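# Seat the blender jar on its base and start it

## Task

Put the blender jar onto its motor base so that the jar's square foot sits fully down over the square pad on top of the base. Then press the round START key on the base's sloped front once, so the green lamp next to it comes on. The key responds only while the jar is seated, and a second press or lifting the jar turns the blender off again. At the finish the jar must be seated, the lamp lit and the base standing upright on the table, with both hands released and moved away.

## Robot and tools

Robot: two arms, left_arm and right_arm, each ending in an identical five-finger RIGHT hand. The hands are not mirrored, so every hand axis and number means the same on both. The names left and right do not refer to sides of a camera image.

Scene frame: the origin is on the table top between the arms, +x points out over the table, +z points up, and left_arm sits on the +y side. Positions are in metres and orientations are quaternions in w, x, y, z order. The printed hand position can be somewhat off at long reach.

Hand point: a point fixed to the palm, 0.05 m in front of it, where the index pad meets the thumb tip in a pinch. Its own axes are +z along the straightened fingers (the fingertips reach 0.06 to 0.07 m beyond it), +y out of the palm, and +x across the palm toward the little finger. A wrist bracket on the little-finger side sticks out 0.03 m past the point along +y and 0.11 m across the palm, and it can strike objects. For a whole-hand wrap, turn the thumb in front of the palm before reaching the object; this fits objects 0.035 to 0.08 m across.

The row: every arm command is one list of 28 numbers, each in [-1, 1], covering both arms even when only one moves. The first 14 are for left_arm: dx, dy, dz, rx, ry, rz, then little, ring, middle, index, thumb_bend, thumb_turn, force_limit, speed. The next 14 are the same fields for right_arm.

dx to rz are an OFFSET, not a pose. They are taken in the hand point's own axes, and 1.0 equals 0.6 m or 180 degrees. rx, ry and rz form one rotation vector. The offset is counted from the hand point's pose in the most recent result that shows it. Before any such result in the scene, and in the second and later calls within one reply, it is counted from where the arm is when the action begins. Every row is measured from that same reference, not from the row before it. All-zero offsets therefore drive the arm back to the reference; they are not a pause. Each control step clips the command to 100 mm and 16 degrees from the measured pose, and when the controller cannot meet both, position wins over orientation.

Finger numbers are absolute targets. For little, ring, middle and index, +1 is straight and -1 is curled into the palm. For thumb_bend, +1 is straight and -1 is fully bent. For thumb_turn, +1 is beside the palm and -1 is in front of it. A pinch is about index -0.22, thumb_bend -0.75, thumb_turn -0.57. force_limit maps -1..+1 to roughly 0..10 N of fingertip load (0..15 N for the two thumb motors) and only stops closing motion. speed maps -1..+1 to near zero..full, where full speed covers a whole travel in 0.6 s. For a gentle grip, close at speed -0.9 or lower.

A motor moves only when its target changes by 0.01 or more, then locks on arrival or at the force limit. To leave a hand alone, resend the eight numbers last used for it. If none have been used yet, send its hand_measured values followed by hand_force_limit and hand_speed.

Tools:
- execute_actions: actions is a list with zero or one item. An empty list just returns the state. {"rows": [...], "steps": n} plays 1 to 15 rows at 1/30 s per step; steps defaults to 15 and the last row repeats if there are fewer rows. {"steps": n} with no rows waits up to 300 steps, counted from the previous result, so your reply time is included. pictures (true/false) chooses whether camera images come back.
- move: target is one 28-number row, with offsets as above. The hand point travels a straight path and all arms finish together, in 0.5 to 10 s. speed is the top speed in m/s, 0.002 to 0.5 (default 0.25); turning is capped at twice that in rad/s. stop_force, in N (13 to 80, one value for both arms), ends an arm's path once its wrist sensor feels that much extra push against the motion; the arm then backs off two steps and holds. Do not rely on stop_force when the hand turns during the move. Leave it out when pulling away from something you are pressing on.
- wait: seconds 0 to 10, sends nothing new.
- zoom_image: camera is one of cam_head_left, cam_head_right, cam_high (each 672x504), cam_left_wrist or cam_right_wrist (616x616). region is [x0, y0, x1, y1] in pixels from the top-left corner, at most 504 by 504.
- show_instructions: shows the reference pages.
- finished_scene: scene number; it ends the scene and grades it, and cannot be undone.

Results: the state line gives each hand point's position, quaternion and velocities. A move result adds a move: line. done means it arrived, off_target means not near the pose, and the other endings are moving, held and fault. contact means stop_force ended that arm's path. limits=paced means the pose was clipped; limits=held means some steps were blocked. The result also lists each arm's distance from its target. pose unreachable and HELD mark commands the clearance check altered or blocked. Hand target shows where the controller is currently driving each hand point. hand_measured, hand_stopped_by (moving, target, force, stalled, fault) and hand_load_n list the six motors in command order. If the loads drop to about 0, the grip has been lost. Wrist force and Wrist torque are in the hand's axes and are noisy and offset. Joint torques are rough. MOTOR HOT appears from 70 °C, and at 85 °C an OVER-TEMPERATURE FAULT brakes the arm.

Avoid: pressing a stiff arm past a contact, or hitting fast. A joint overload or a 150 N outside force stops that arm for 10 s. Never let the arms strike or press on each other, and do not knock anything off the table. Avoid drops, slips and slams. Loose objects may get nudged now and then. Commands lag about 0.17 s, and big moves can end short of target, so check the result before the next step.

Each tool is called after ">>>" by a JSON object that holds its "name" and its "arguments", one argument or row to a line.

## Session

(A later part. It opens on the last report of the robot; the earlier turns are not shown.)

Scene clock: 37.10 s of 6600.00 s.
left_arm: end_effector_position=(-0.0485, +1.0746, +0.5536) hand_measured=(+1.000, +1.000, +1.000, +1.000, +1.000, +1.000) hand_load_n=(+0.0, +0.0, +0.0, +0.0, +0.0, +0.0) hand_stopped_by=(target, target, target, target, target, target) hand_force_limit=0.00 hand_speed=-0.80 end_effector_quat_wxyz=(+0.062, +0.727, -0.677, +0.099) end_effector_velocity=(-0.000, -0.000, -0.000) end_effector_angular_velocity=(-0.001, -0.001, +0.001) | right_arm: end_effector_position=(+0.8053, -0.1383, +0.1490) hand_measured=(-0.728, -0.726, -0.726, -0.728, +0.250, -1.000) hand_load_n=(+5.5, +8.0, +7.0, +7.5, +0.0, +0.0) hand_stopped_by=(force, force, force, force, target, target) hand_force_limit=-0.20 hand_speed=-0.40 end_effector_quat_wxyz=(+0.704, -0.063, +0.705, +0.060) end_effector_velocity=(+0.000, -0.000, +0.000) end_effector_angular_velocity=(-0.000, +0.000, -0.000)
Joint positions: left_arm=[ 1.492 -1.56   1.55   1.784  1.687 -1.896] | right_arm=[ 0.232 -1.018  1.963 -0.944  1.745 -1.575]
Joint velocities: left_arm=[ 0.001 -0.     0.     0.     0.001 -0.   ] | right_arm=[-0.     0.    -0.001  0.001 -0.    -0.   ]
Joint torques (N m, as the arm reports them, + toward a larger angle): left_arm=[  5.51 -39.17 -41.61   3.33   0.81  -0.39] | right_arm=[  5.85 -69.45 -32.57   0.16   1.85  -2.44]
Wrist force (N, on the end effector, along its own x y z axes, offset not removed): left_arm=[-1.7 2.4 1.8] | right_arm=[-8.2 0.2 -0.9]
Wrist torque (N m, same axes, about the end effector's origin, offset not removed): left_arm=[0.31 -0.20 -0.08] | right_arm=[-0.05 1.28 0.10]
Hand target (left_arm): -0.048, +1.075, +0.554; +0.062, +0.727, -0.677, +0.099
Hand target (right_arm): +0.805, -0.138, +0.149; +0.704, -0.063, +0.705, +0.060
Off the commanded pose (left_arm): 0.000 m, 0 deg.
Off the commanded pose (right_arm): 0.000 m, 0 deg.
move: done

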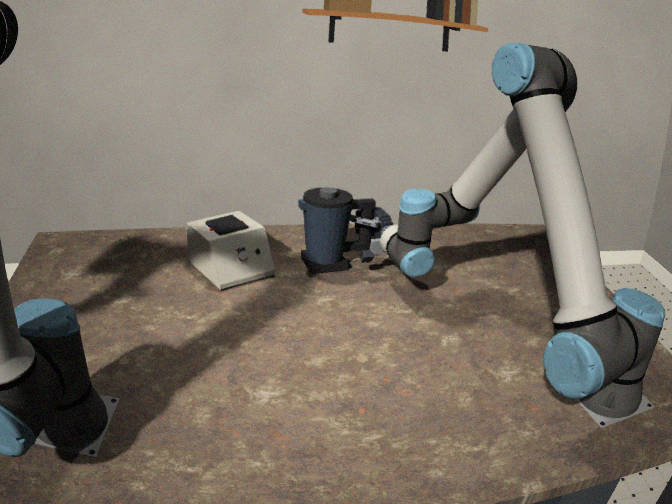

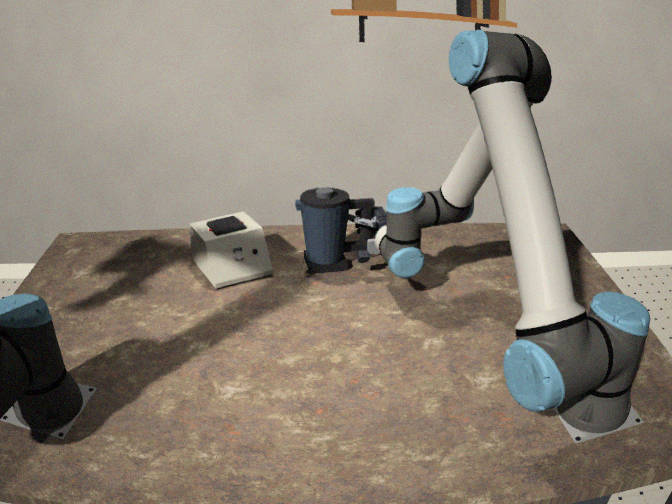

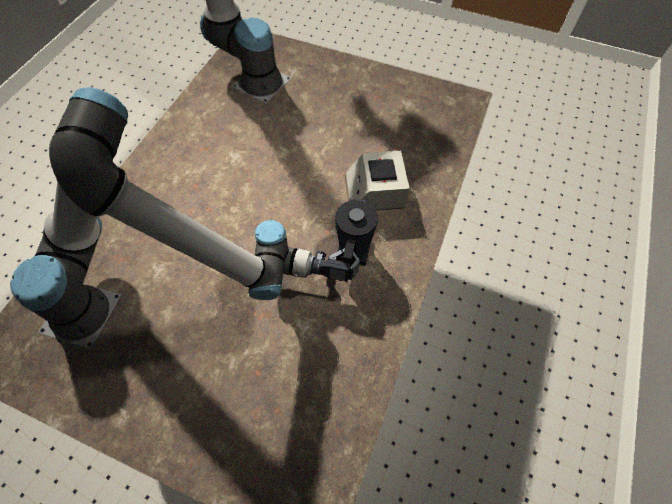

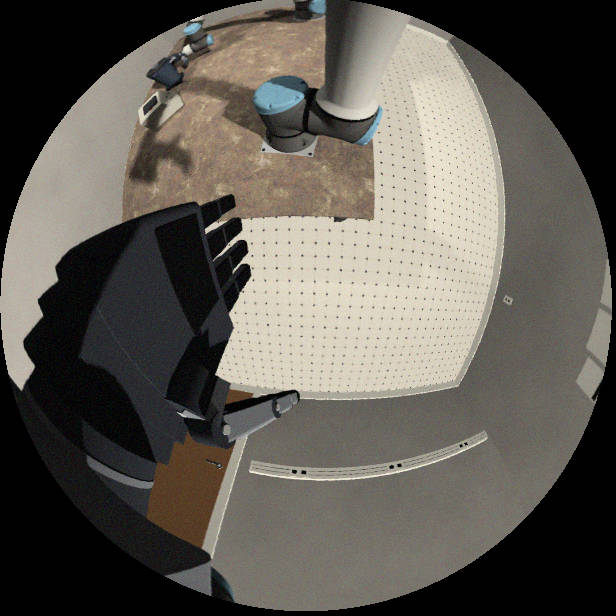

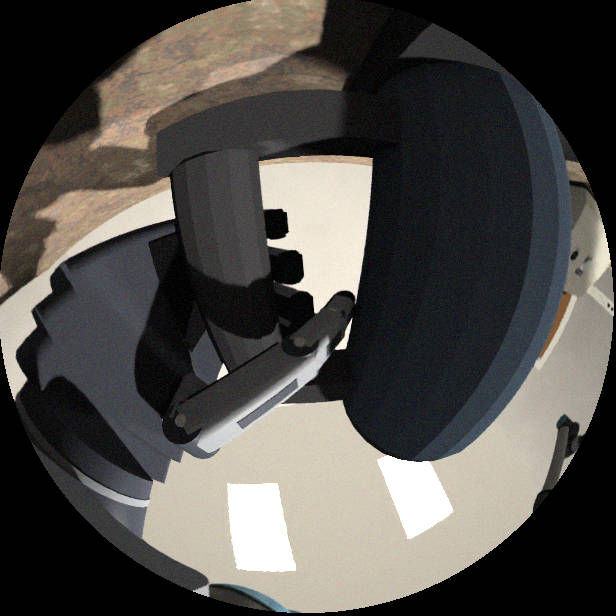

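>>> {"name": "move", "arguments": {
  "target": [0,0,0,0,0,0,1,1,1,1,1,1,0,-0.8,0,0,0,0,0,0,-0.98,-0.98,-0.98,-0.98,-1,-1,1,-0.75],
  "speed": 0.03
}}

>>> {"name": "move", "arguments": {
  "target": [0,0,0,0,0,0,1,1,1,1,1,1,0,-0.8,-0.025,0,0,0,0,0,-0.98,-0.98,-0.98,-0.98,-1,-1,1,-0.75],
  "speed": 0.03
}}

Scene clock: 39.73 s of 6600.00 s.
left_arm: end_effector_position=(-0.0485, +1.0746, +0.5536) hand_measured=(+1.000, +1.000, +1.000, +1.000, +1.000, +1.000) hand_load_n=(+0.0, +0.0, +0.0, +0.0, +0.0, +0.0) hand_stopped_by=(target, target, target, target, target, target) hand_force_limit=0.00 hand_speed=-0.80 end_effector_quat_wxyz=(+0.062, +0.727, -0.677, +0.099) end_effector_velocity=(+0.000, -0.000, -0.000) end_effector_angular_velocity=(-0.002, -0.001, +0.001) | right_arm: end_effector_position=(+0.8053, -0.1383, +0.1490) hand_measured=(-0.738, -0.732, -0.732, -0.734, +0.042, -1.000) hand_load_n=(+10.0, +10.5, +10.0, +11.0, +14.5, +2.0) hand_stopped_by=(force, force, force, force, force, target) hand_force_limit=1.00 hand_speed=-0.75 end_effector_quat_wxyz=(+0.704, -0.063, +0.705, +0.060) end_effector_velocity=(+0.001, -0.000, +0.000) end_effector_angular_velocity=(+0.001, -0.001, -0.001)
Joint positions: left_arm=[ 1.492 -1.56   1.55   1.784  1.687 -1.896] | right_arm=[ 0.232 -1.018  1.963 -0.944  1.745 -1.575]
Joint velocities: left_arm=[ 0.     0.     0.     0.001  0.002 -0.   ] | right_arm=[-0.     0.    -0.001 -0.     0.     0.001]
Joint torques (N m, as the arm reports them, + toward a larger angle): left_arm=[  3.4  -35.62 -40.19   3.79   1.28  -0.38] | right_arm=[ -4.27 -74.15 -19.65  -0.11   1.34  -2.64]
Wrist force (N, on the end effector, along its own x y z axes, offset not removed): left_arm=[-2.2 1.7 0.1] | right_arm=[-4.9 3.5 0.7]
Wrist torque (N m, same axes, about the end effector's origin, offset not removed): left_arm=[0.26 -0.13 -0.10] | right_arm=[0.55 0.57 0.54]
Hand target (left_arm): -0.048, +1.075, +0.554; +0.062, +0.727, -0.677, +0.099
Hand target (right_arm): +0.805, -0.138, +0.149; +0.704, -0.063, +0.705, +0.060
Off the commanded pose (left_arm): 0.000 m, 0 deg.
Off the commanded pose (right_arm): 0.000 m, 0 deg.
move: done

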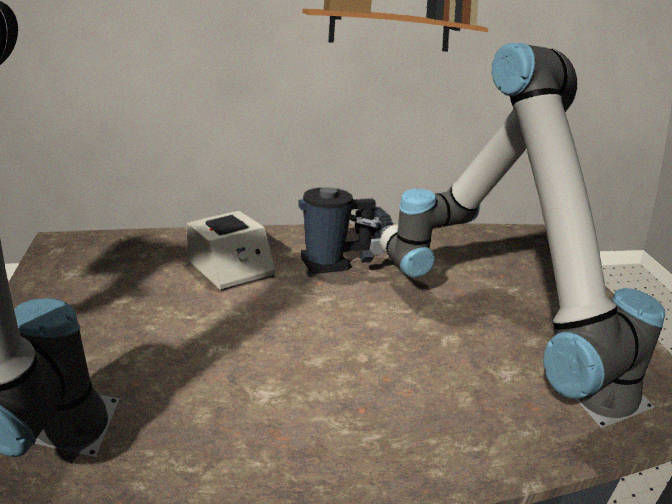

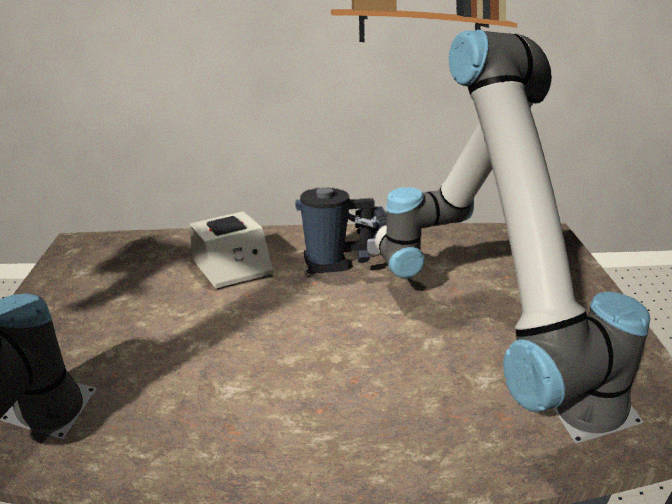

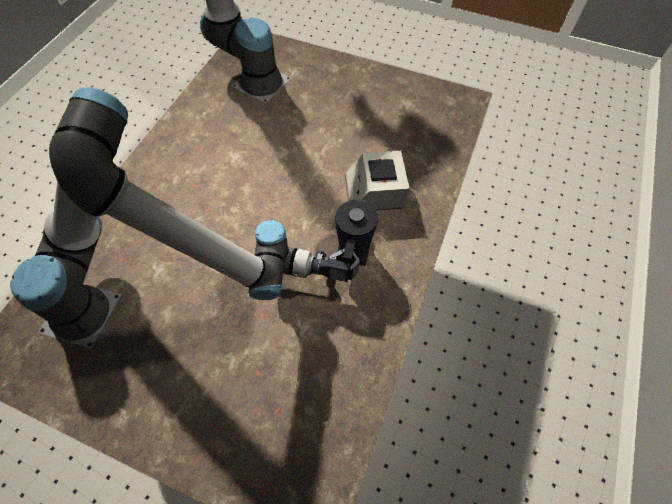

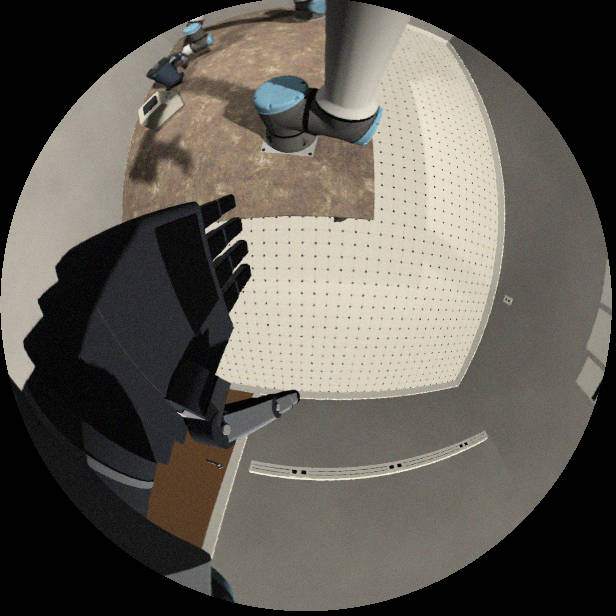

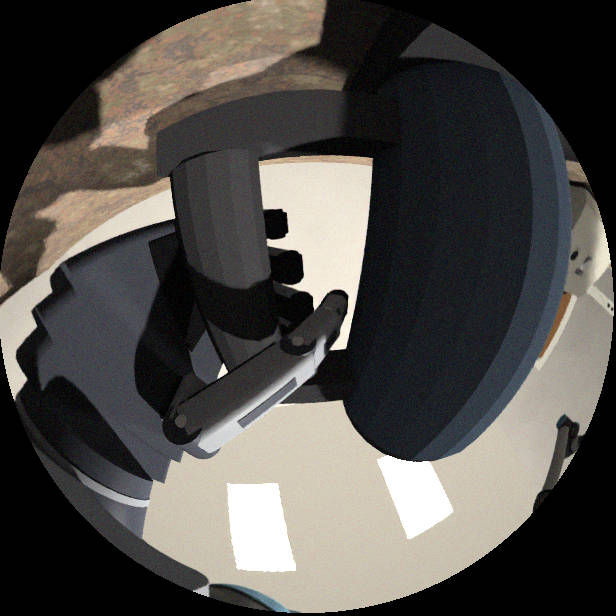

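Scene clock: 40.60 s of 6600.00 s.
left_arm: end_effector_position=(-0.0485, +1.0746, +0.5536) hand_measured=(+1.000, +1.000, +1.000, +1.000, +1.000, +1.000) hand_load_n=(+0.0, +0.0, +0.0, +0.0, +0.0, +0.0) hand_stopped_by=(target, target, target, target, target, target) hand_force_limit=0.00 hand_speed=-0.80 end_effector_quat_wxyz=(+0.062, +0.727, -0.677, +0.099) end_effector_velocity=(+0.001, +0.000, -0.000) end_effector_angular_velocity=(-0.001, -0.001, +0.000) | right_arm: end_effector_position=(+0.8053, -0.1382, +0.1636) hand_measured=(-0.738, -0.732, -0.732, -0.734, +0.042, -1.000) hand_load_n=(+8.5, +9.5, +10.0, +10.5, +14.5, +2.0) hand_stopped_by=(force, force, force, force, force, target) hand_force_limit=1.00 hand_speed=-0.75 end_effector_quat_wxyz=(+0.704, -0.063, +0.705, +0.060) end_effector_velocity=(+0.000, +0.000, +0.003) end_effector_angular_velocity=(+0.000, +0.000, +0.000)
Joint positions: left_arm=[ 1.492 -1.56   1.55   1.784  1.687 -1.896] | right_arm=[ 0.232 -1.039  1.96  -0.92   1.745 -1.575]
Joint velocities: left_arm=[-0.     0.001 -0.001  0.     0.002 -0.   ] | right_arm=[ 0.    -0.004 -0.001  0.005 -0.     0.   ]
Joint torques (N m, as the arm reports them, + toward a larger angle): left_arm=[  1.01 -38.38 -41.96   3.85   0.86  -0.74] | right_arm=[  8.95 -99.91 -41.02  -2.23   2.8    3.9 ]
Wrist force (N, on the end effector, along its own x y z axes, offset not removed): left_arm=[0.2 1.3 -1.5] | right_arm=[-0.4 2.7 3.2]
Wrist torque (N m, same axes, about the end effector's origin, offset not removed): left_arm=[0.30 -0.39 0.02] | right_arm=[0.38 1.24 -1.21]
Hand target (left_arm): -0.048, +1.075, +0.554; +0.062, +0.727, -0.677, +0.099
Hand target (right_arm): +0.805, -0.138, +0.164; +0.704, -0.063, +0.705, +0.060
Off the commanded pose (left_arm): 0.000 m, 0 deg.
Off the commanded pose (right_arm): 0.000 m, 0 deg.
move: done

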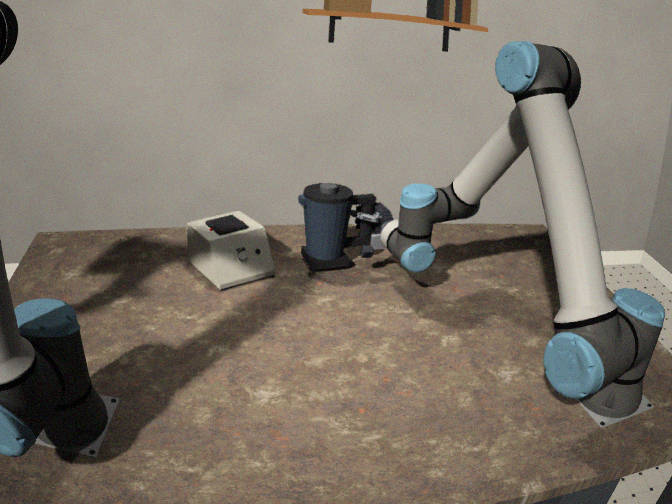

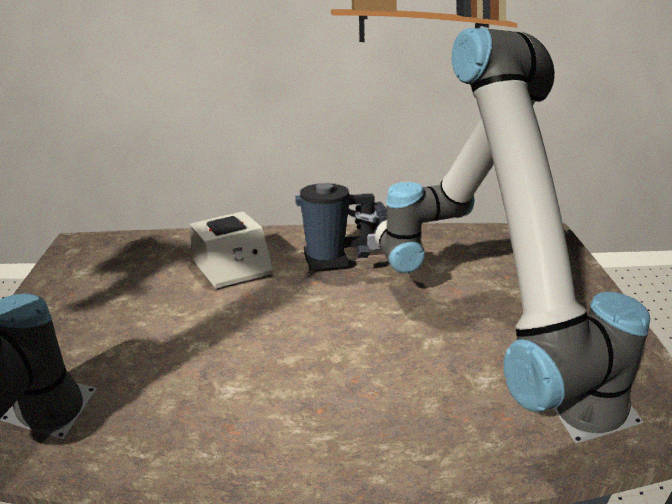

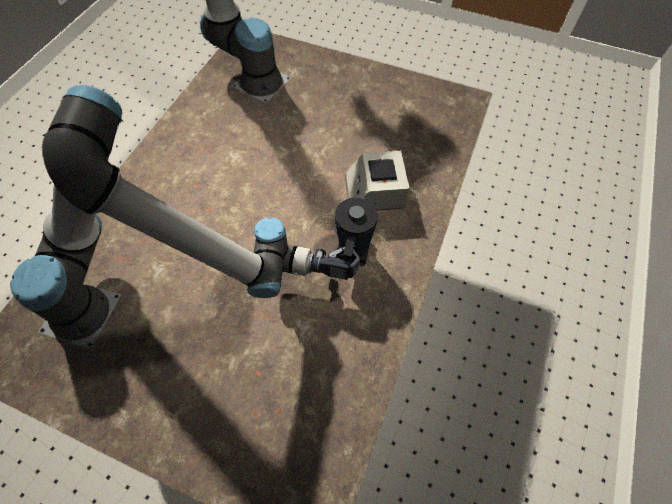

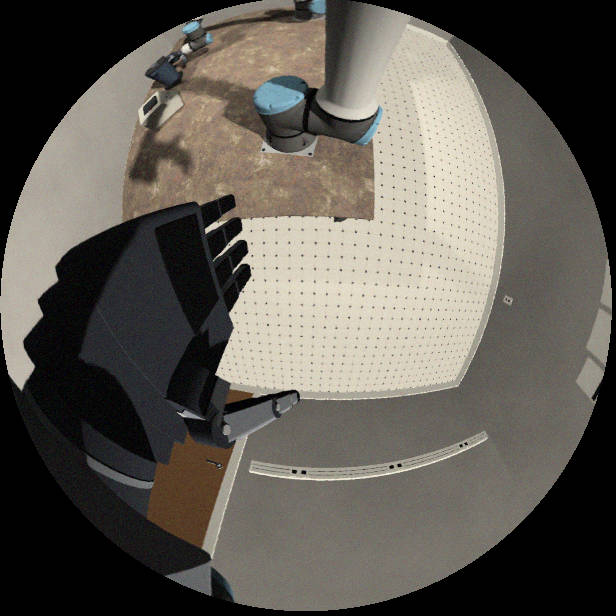

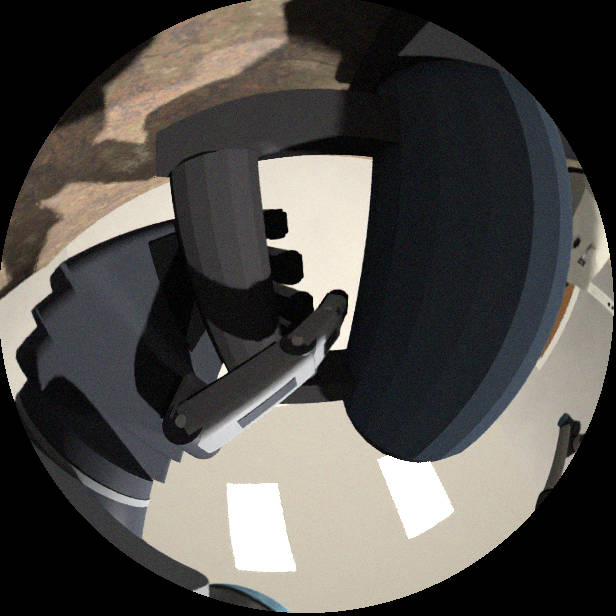

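>>> {"name": "move", "arguments": {
  "target": [0,0,0,0,0,0,1,1,1,1,1,1,0,-0.8,-0.255,0,0,0,0,0,-0.98,-0.98,-0.98,-0.98,-1,-1,1,-0.75],
  "speed": 0.12
}}

>>> {"name": "move", "arguments": {
  "target": [0,0,0,0,0,0,1,1,1,1,1,1,0,-0.8,0,0.497,0.13,-0.094,0,0,-0.98,-0.98,-0.98,-0.98,-1,-1,1,-0.75],
  "speed": 0.14
}}

>>> {"name": "zoom_image", "arguments": {
  "camera": "cam_head_left",
  "region": [180, 180, 280, 255]
}}

>>> {"name": "zoom_image", "arguments": {
  "camera": "cam_head_right",
  "region": [180, 180, 280, 255]
}}

>>> {"name": "zoom_image", "arguments": {
  "camera": "cam_high",
  "region": [320, 100, 440, 220]
}}

Scene clock: 47.50 s of 6600.00 s.
left_arm: end_effector_position=(-0.0485, +1.0746, +0.5536) hand_measured=(+1.000, +1.000, +1.000, +1.000, +1.000, +1.000) hand_load_n=(+0.0, +0.0, +0.0, +0.0, +0.0, +0.0) hand_stopped_by=(target, target, target, target, target, target) hand_force_limit=0.00 hand_speed=-0.80 end_effector_quat_wxyz=(+0.062, +0.727, -0.677, +0.099) end_effector_velocity=(-0.000, -0.000, -0.001) end_effector_angular_velocity=(-0.002, +0.001, +0.000) | right_arm: end_effector_position=(+0.8051, -0.1376, +0.3162) hand_measured=(-0.738, -0.732, -0.732, -0.734, +0.042, -1.000) hand_load_n=(+8.5, +9.5, +10.0, +10.5, +14.5, +2.0) hand_stopped_by=(force, force, force, force, force, target) hand_force_limit=1.00 hand_speed=-0.75 end_effector_quat_wxyz=(+0.704, -0.063, +0.705, +0.060) end_effector_velocity=(+0.000, -0.000, +0.002) end_effector_angular_velocity=(-0.001, +0.001, -0.001)
Joint positions: left_arm=[ 1.492 -1.56   1.55   1.784  1.687 -1.896] | right_arm=[ 0.233 -1.228  1.891 -0.661  1.746 -1.575]
Joint velocities: left_arm=[ 0.001  0.001  0.001  0.001 -0.    -0.   ] | right_arm=[-0.001 -0.002 -0.001  0.005  0.    -0.001]
Joint torques (N m, as the arm reports them, + toward a larger angle): left_arm=[  4.76 -37.89 -41.79   3.53   1.01  -0.4 ] | right_arm=[  8.04 -91.03 -48.16  -2.07   2.83   3.02]
Wrist force (N, on the end effector, along its own x y z axes, offset not removed): left_arm=[-0.2 3.2 0.1] | right_arm=[2.5 4.0 -3.2]
Wrist torque (N m, same axes, about the end effector's origin, offset not removed): left_arm=[0.49 -0.33 0.00] | right_arm=[0.82 0.90 -1.21]
Hand target (left_arm): -0.048, +1.075, +0.554; +0.062, +0.727, -0.677, +0.099
Hand target (right_arm): +0.805, -0.138, +0.317; +0.704, -0.063, +0.705, +0.060
Off the commanded pose (left_arm): 0.000 m, 0 deg.
Off the commanded pose (right_arm): 0.001 m, 0 deg.
After step 90, 2.07 s passed at rest.
move: done

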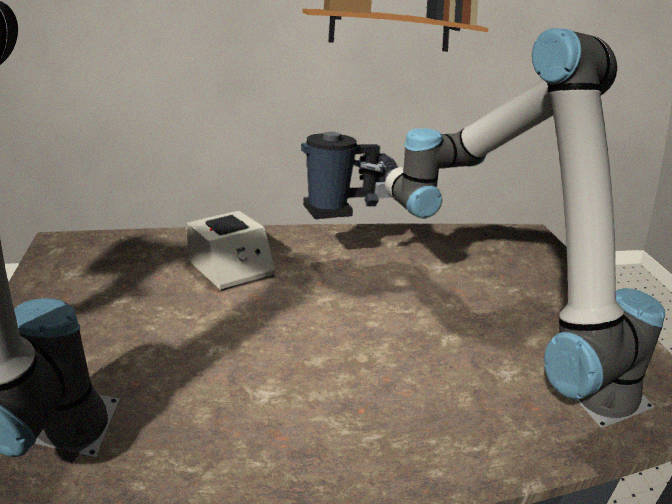

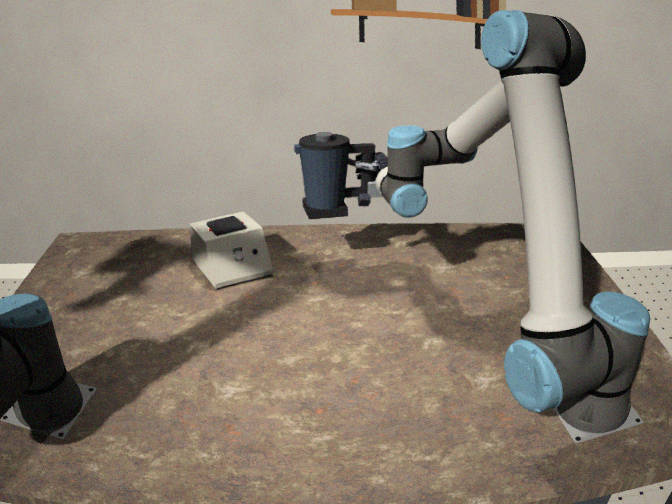

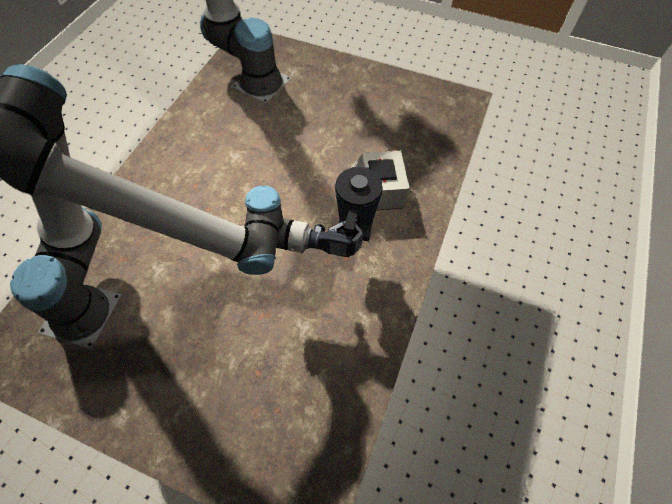

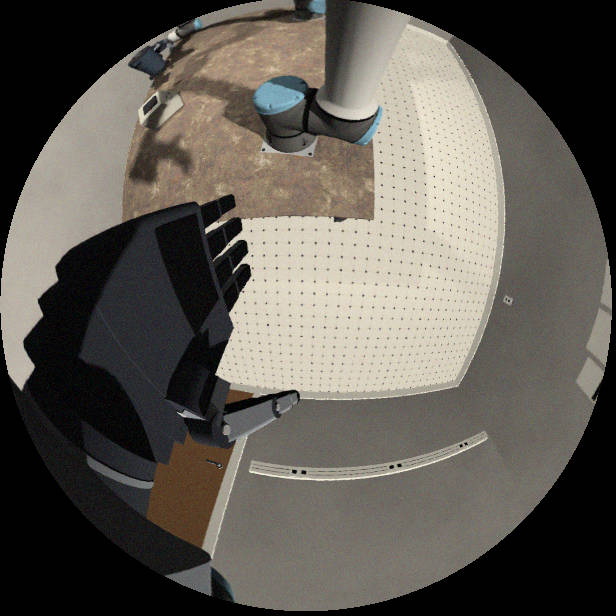

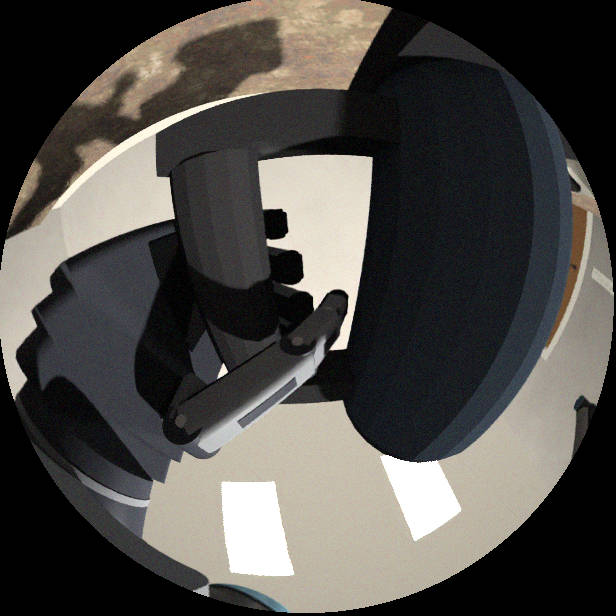

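Scene clock: 50.30 s of 6600.00 s.
left_arm: end_effector_position=(-0.0485, +1.0746, +0.5536) hand_measured=(+1.000, +1.000, +1.000, +1.000, +1.000, +1.000) hand_load_n=(+0.0, +0.0, +0.0, +0.0, +0.0, +0.0) hand_stopped_by=(target, target, target, target, target, target) hand_force_limit=0.00 hand_speed=-0.80 end_effector_quat_wxyz=(+0.062, +0.727, -0.677, +0.099) end_effector_velocity=(+0.000, +0.001, +0.000) end_effector_angular_velocity=(+0.000, +0.000, -0.000) | right_arm: end_effector_position=(+0.8302, +0.1692, +0.3150) hand_measured=(-0.738, -0.732, -0.732, -0.734, +0.042, -1.000) hand_load_n=(+8.5, +9.5, +10.0, +10.5, +14.5, +2.0) hand_stopped_by=(force, force, force, force, force, target) hand_force_limit=1.00 hand_speed=-0.75 end_effector_quat_wxyz=(+0.687, -0.166, +0.688, +0.163) end_effector_velocity=(+0.001, +0.002, +0.001) end_effector_angular_velocity=(-0.001, -0.000, +0.001)
Joint positions: left_arm=[ 1.492 -1.56   1.55   1.784  1.687 -1.896] | right_arm=[ 0.472 -0.937  1.428 -0.488  1.691 -1.575]
Joint velocities: left_arm=[-0.001  0.001 -0.001  0.    -0.    -0.   ] | right_arm=[ 0.     0.002 -0.005  0.003 -0.001 -0.001]
Joint torques (N m, as the arm reports them, + toward a larger angle): left_arm=[  2.6  -37.95 -39.67   3.51   0.59  -0.41] | right_arm=[   9.84 -101.45  -55.93   -2.06   -2.17    2.13]
Wrist force (N, on the end effector, along its own x y z axes, offset not removed): left_arm=[-1.9 4.4 -0.2] | right_arm=[2.4 -4.5 3.6]
Wrist torque (N m, same axes, about the end effector's origin, offset not removed): left_arm=[0.74 -0.10 0.01] | right_arm=[-0.70 0.71 -1.51]
Hand target (left_arm): -0.048, +1.075, +0.554; +0.062, +0.727, -0.677, +0.099
Hand target (right_arm): +0.830, +0.170, +0.315; +0.687, -0.166, +0.688, +0.163
Off the commanded pose (left_arm): 0.000 m, 0 deg.
Off the commanded pose (right_arm): 0.000 m, 0 deg.
move: done

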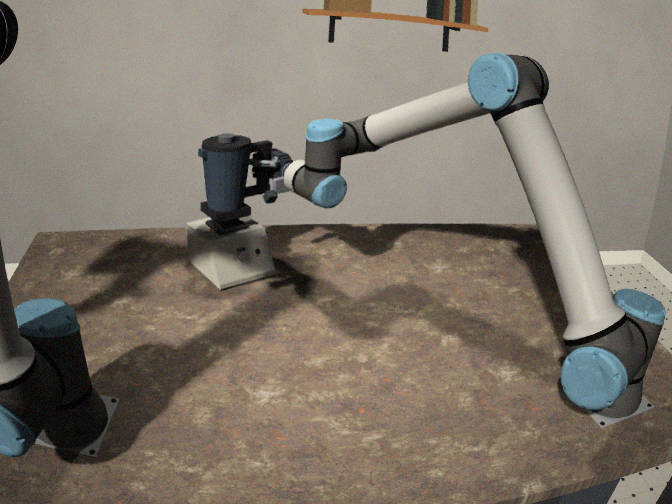

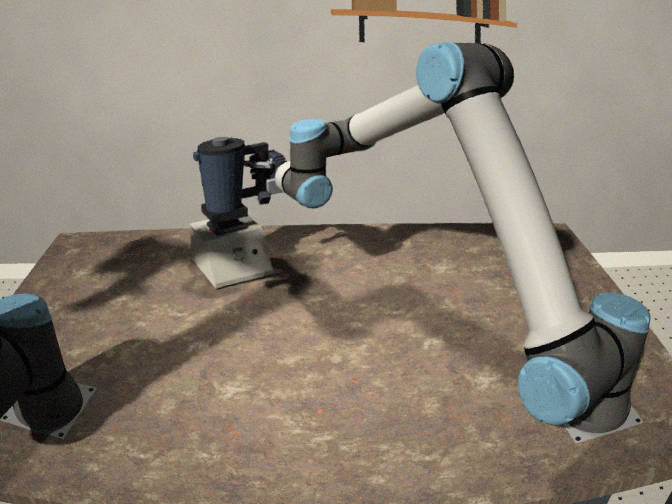

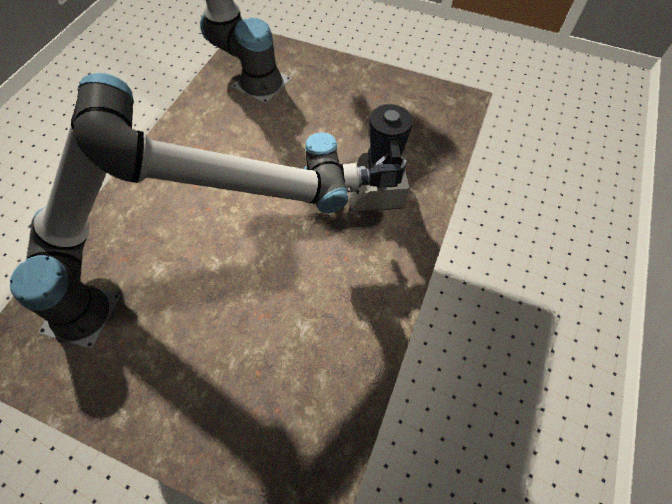

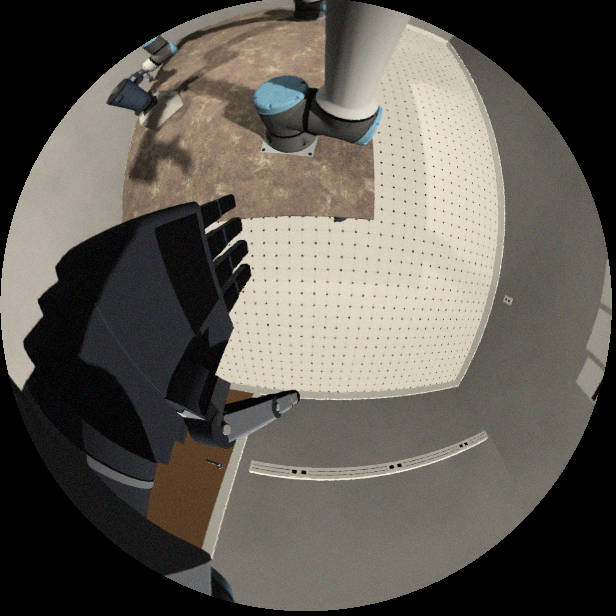

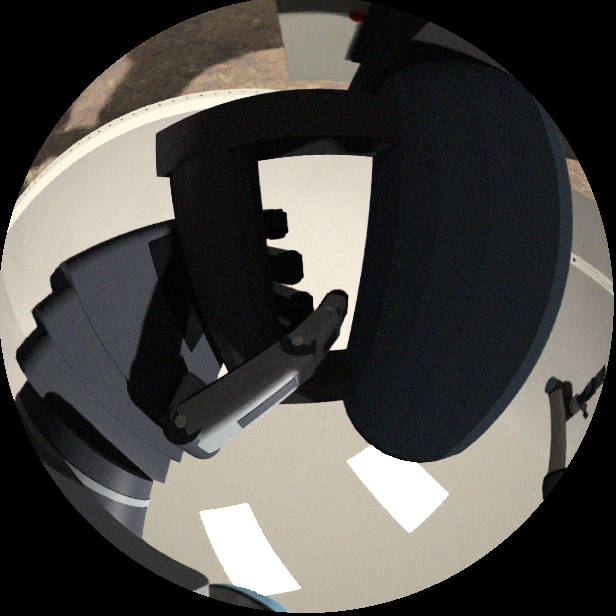

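Region (180, 180, 280, 255) of cam_head_left's 672x504 image, scaled by 5.040, with more detail than that image has; it fills the top 378 rows of this view, and the rest is white.

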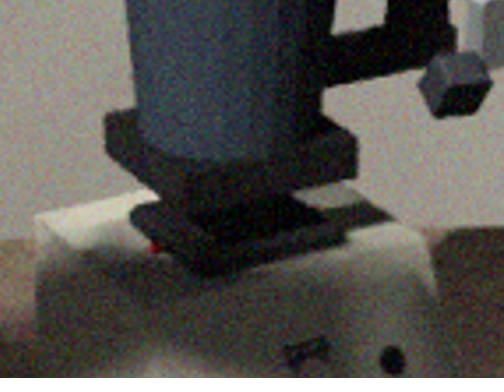

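Region (180, 180, 280, 255) of cam_head_right's 672x504 image, scaled by 5.040, with more detail than that image has; it fills the top 378 rows of this view, and the rest is white.

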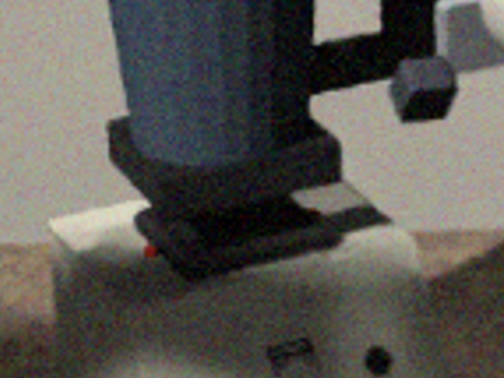

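Region (320, 100, 440, 220) of cam_high's 672x504 image, scaled by 4.200, with more detail than that image has.

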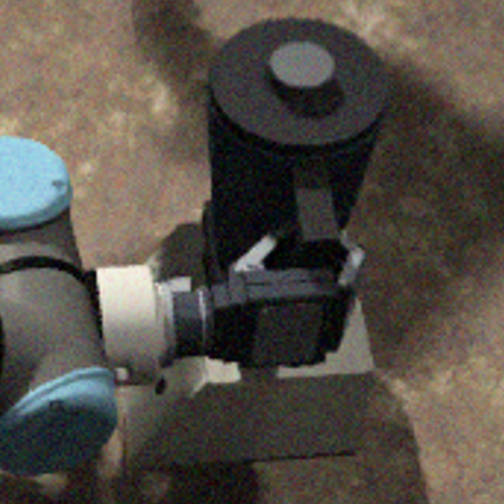

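>>> {"name": "move", "arguments": {
  "target": [0,0,0,0,0,0,1,1,1,1,1,1,0,-0.8,0.033,-0.0105,0.015,0,0,0,-0.98,-0.98,-0.98,-0.98,-1,-1,1,-0.75],
  "speed": 0.04
}}

>>> {"name": "zoom_image", "arguments": {
  "camera": "cam_head_left",
  "region": [190, 195, 264, 245]
}}

>>> {"name": "zoom_image", "arguments": {
  "camera": "cam_head_right",
  "region": [190, 195, 264, 245]
}}

>>> {"name": "zoom_image", "arguments": {
  "camera": "cam_right_wrist",
  "region": [250, 0, 430, 110]
}}

>>> {"name": "zoom_image", "arguments": {
  "camera": "cam_left_wrist",
  "region": [120, 70, 200, 140]
}}

Scene clock: 56.93 s of 6600.00 s.
left_arm: end_effector_position=(-0.0485, +1.0746, +0.5536) hand_measured=(+1.000, +1.000, +1.000, +1.000, +1.000, +1.000) hand_load_n=(+0.0, +0.0, +0.0, +0.0, +0.0, +0.0) hand_stopped_by=(target, target, target, target, target, target) hand_force_limit=0.00 hand_speed=-0.80 end_effector_quat_wxyz=(+0.062, +0.727, -0.677, +0.099) end_effector_velocity=(+0.000, +0.001, +0.000) end_effector_angular_velocity=(+0.001, +0.001, -0.001) | right_arm: end_effector_position=(+0.8409, +0.1676, +0.2955) hand_measured=(-0.738, -0.732, -0.732, -0.734, +0.042, -1.000) hand_load_n=(+8.5, +9.5, +10.0, +10.5, +14.5, +2.0) hand_stopped_by=(force, force, force, force, force, target) hand_force_limit=1.00 hand_speed=-0.75 end_effector_quat_wxyz=(+0.687, -0.166, +0.688, +0.163) end_effector_velocity=(+0.002, -0.000, -0.001) end_effector_angular_velocity=(+0.001, -0.001, -0.000)
Joint positions: left_arm=[ 1.492 -1.56   1.55   1.784  1.687 -1.896] | right_arm=[ 0.464 -0.912  1.423 -0.508  1.682 -1.575]
Joint velocities: left_arm=[-0.001  0.    -0.001 -0.    -0.001  0.   ] | right_arm=[-0.001  0.003 -0.002 -0.003 -0.001  0.   ]
Joint torques (N m, as the arm reports them, + toward a larger angle): left_arm=[  3.91 -38.27 -42.1    3.85   0.56  -0.35] | right_arm=[ -15.01 -103.38  -53.85   -7.1    -2.23   -0.54]
Wrist force (N, on the end effector, along its own x y z axes, offset not removed): left_arm=[-0.5 2.1 -2.1] | right_arm=[5.9 -1.1 0.3]
Wrist torque (N m, same axes, about the end effector's origin, offset not removed): left_arm=[0.52 -0.25 -0.04] | right_arm=[-0.07 0.34 -1.09]
Hand target (left_arm): -0.048, +1.075, +0.554; +0.062, +0.727, -0.677, +0.099
Hand target (right_arm): +0.841, +0.168, +0.295; +0.687, -0.166, +0.688, +0.163
Off the commanded pose (left_arm): 0.000 m, 0 deg.
Off the commanded pose (right_arm): 0.000 m, 0 deg.
After step 90, 2.67 s passed at rest.
move: done

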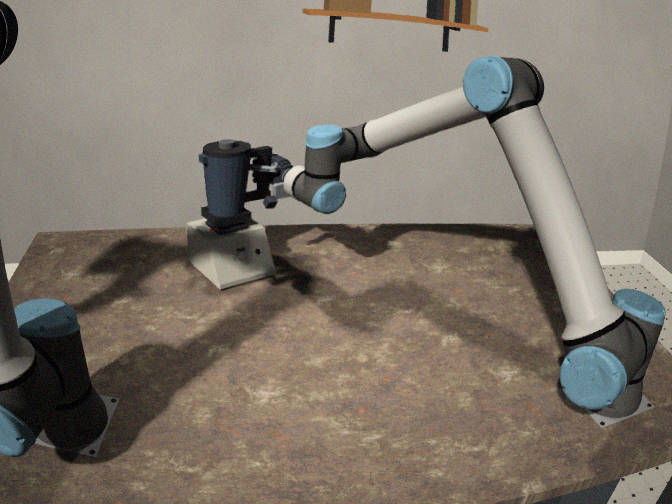

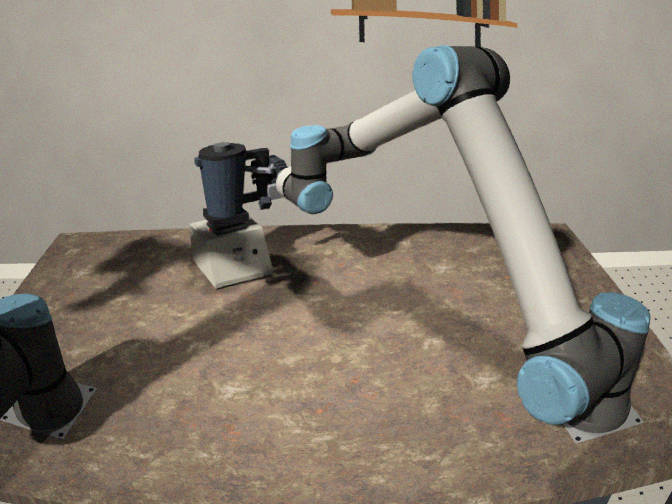

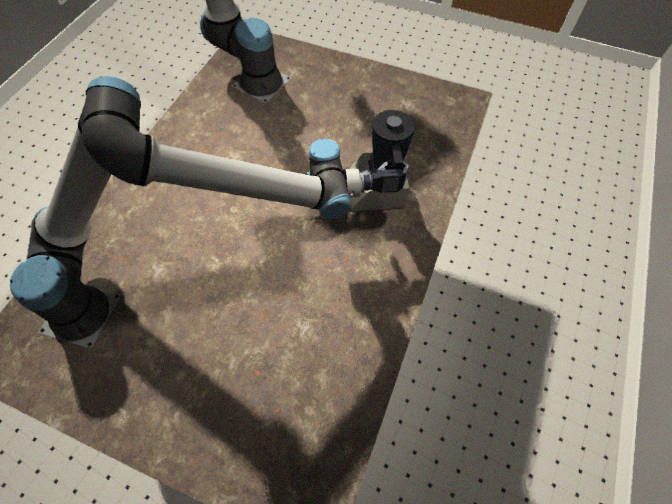

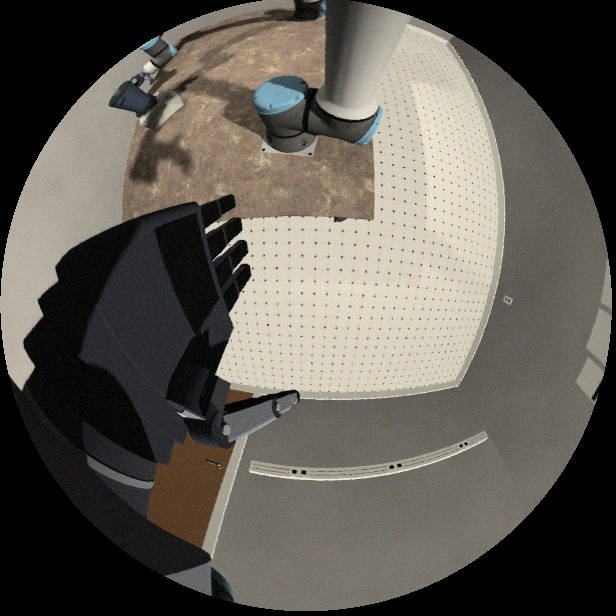

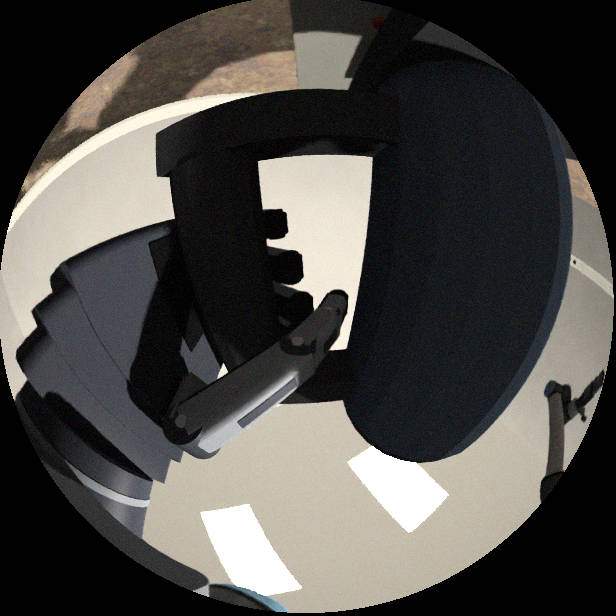

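Region (190, 195, 264, 245) of cam_head_left's 672x504 image, scaled by 6.811, with more detail than that image has; it fills the top 341 rows of this view, and the rest is white.

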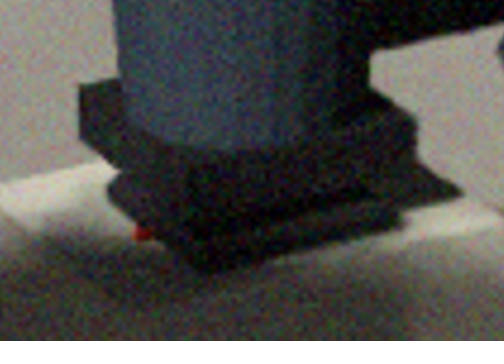

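Region (190, 195, 264, 245) of cam_head_right's 672x504 image, scaled by 6.811, with more detail than that image has; it fills the top 341 rows of this view, and the rest is white.

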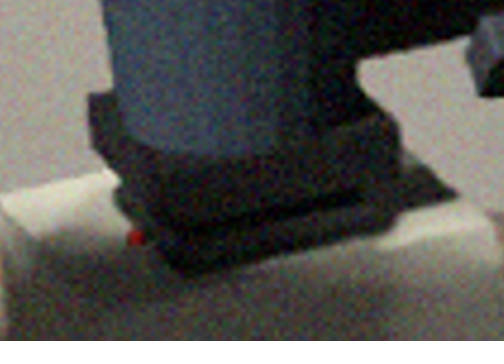

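Region (250, 0, 430, 110) of cam_right_wrist's 616x616 image, scaled by 2.800, with more detail than that image has.

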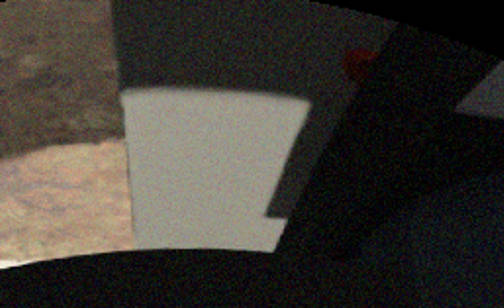

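Region (120, 70, 200, 140) of cam_left_wrist's 616x616 image, scaled by 6.300, with more detail than that image has; it fills the top 441 rows of this view, and the rest is white.

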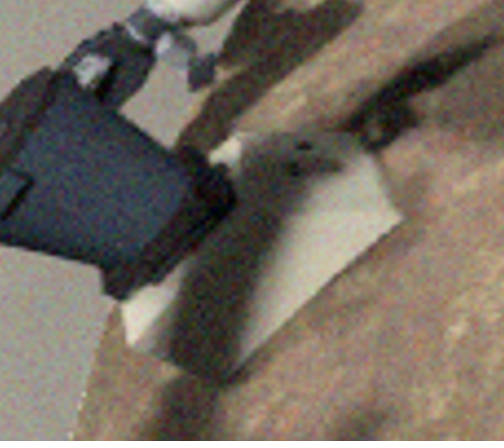

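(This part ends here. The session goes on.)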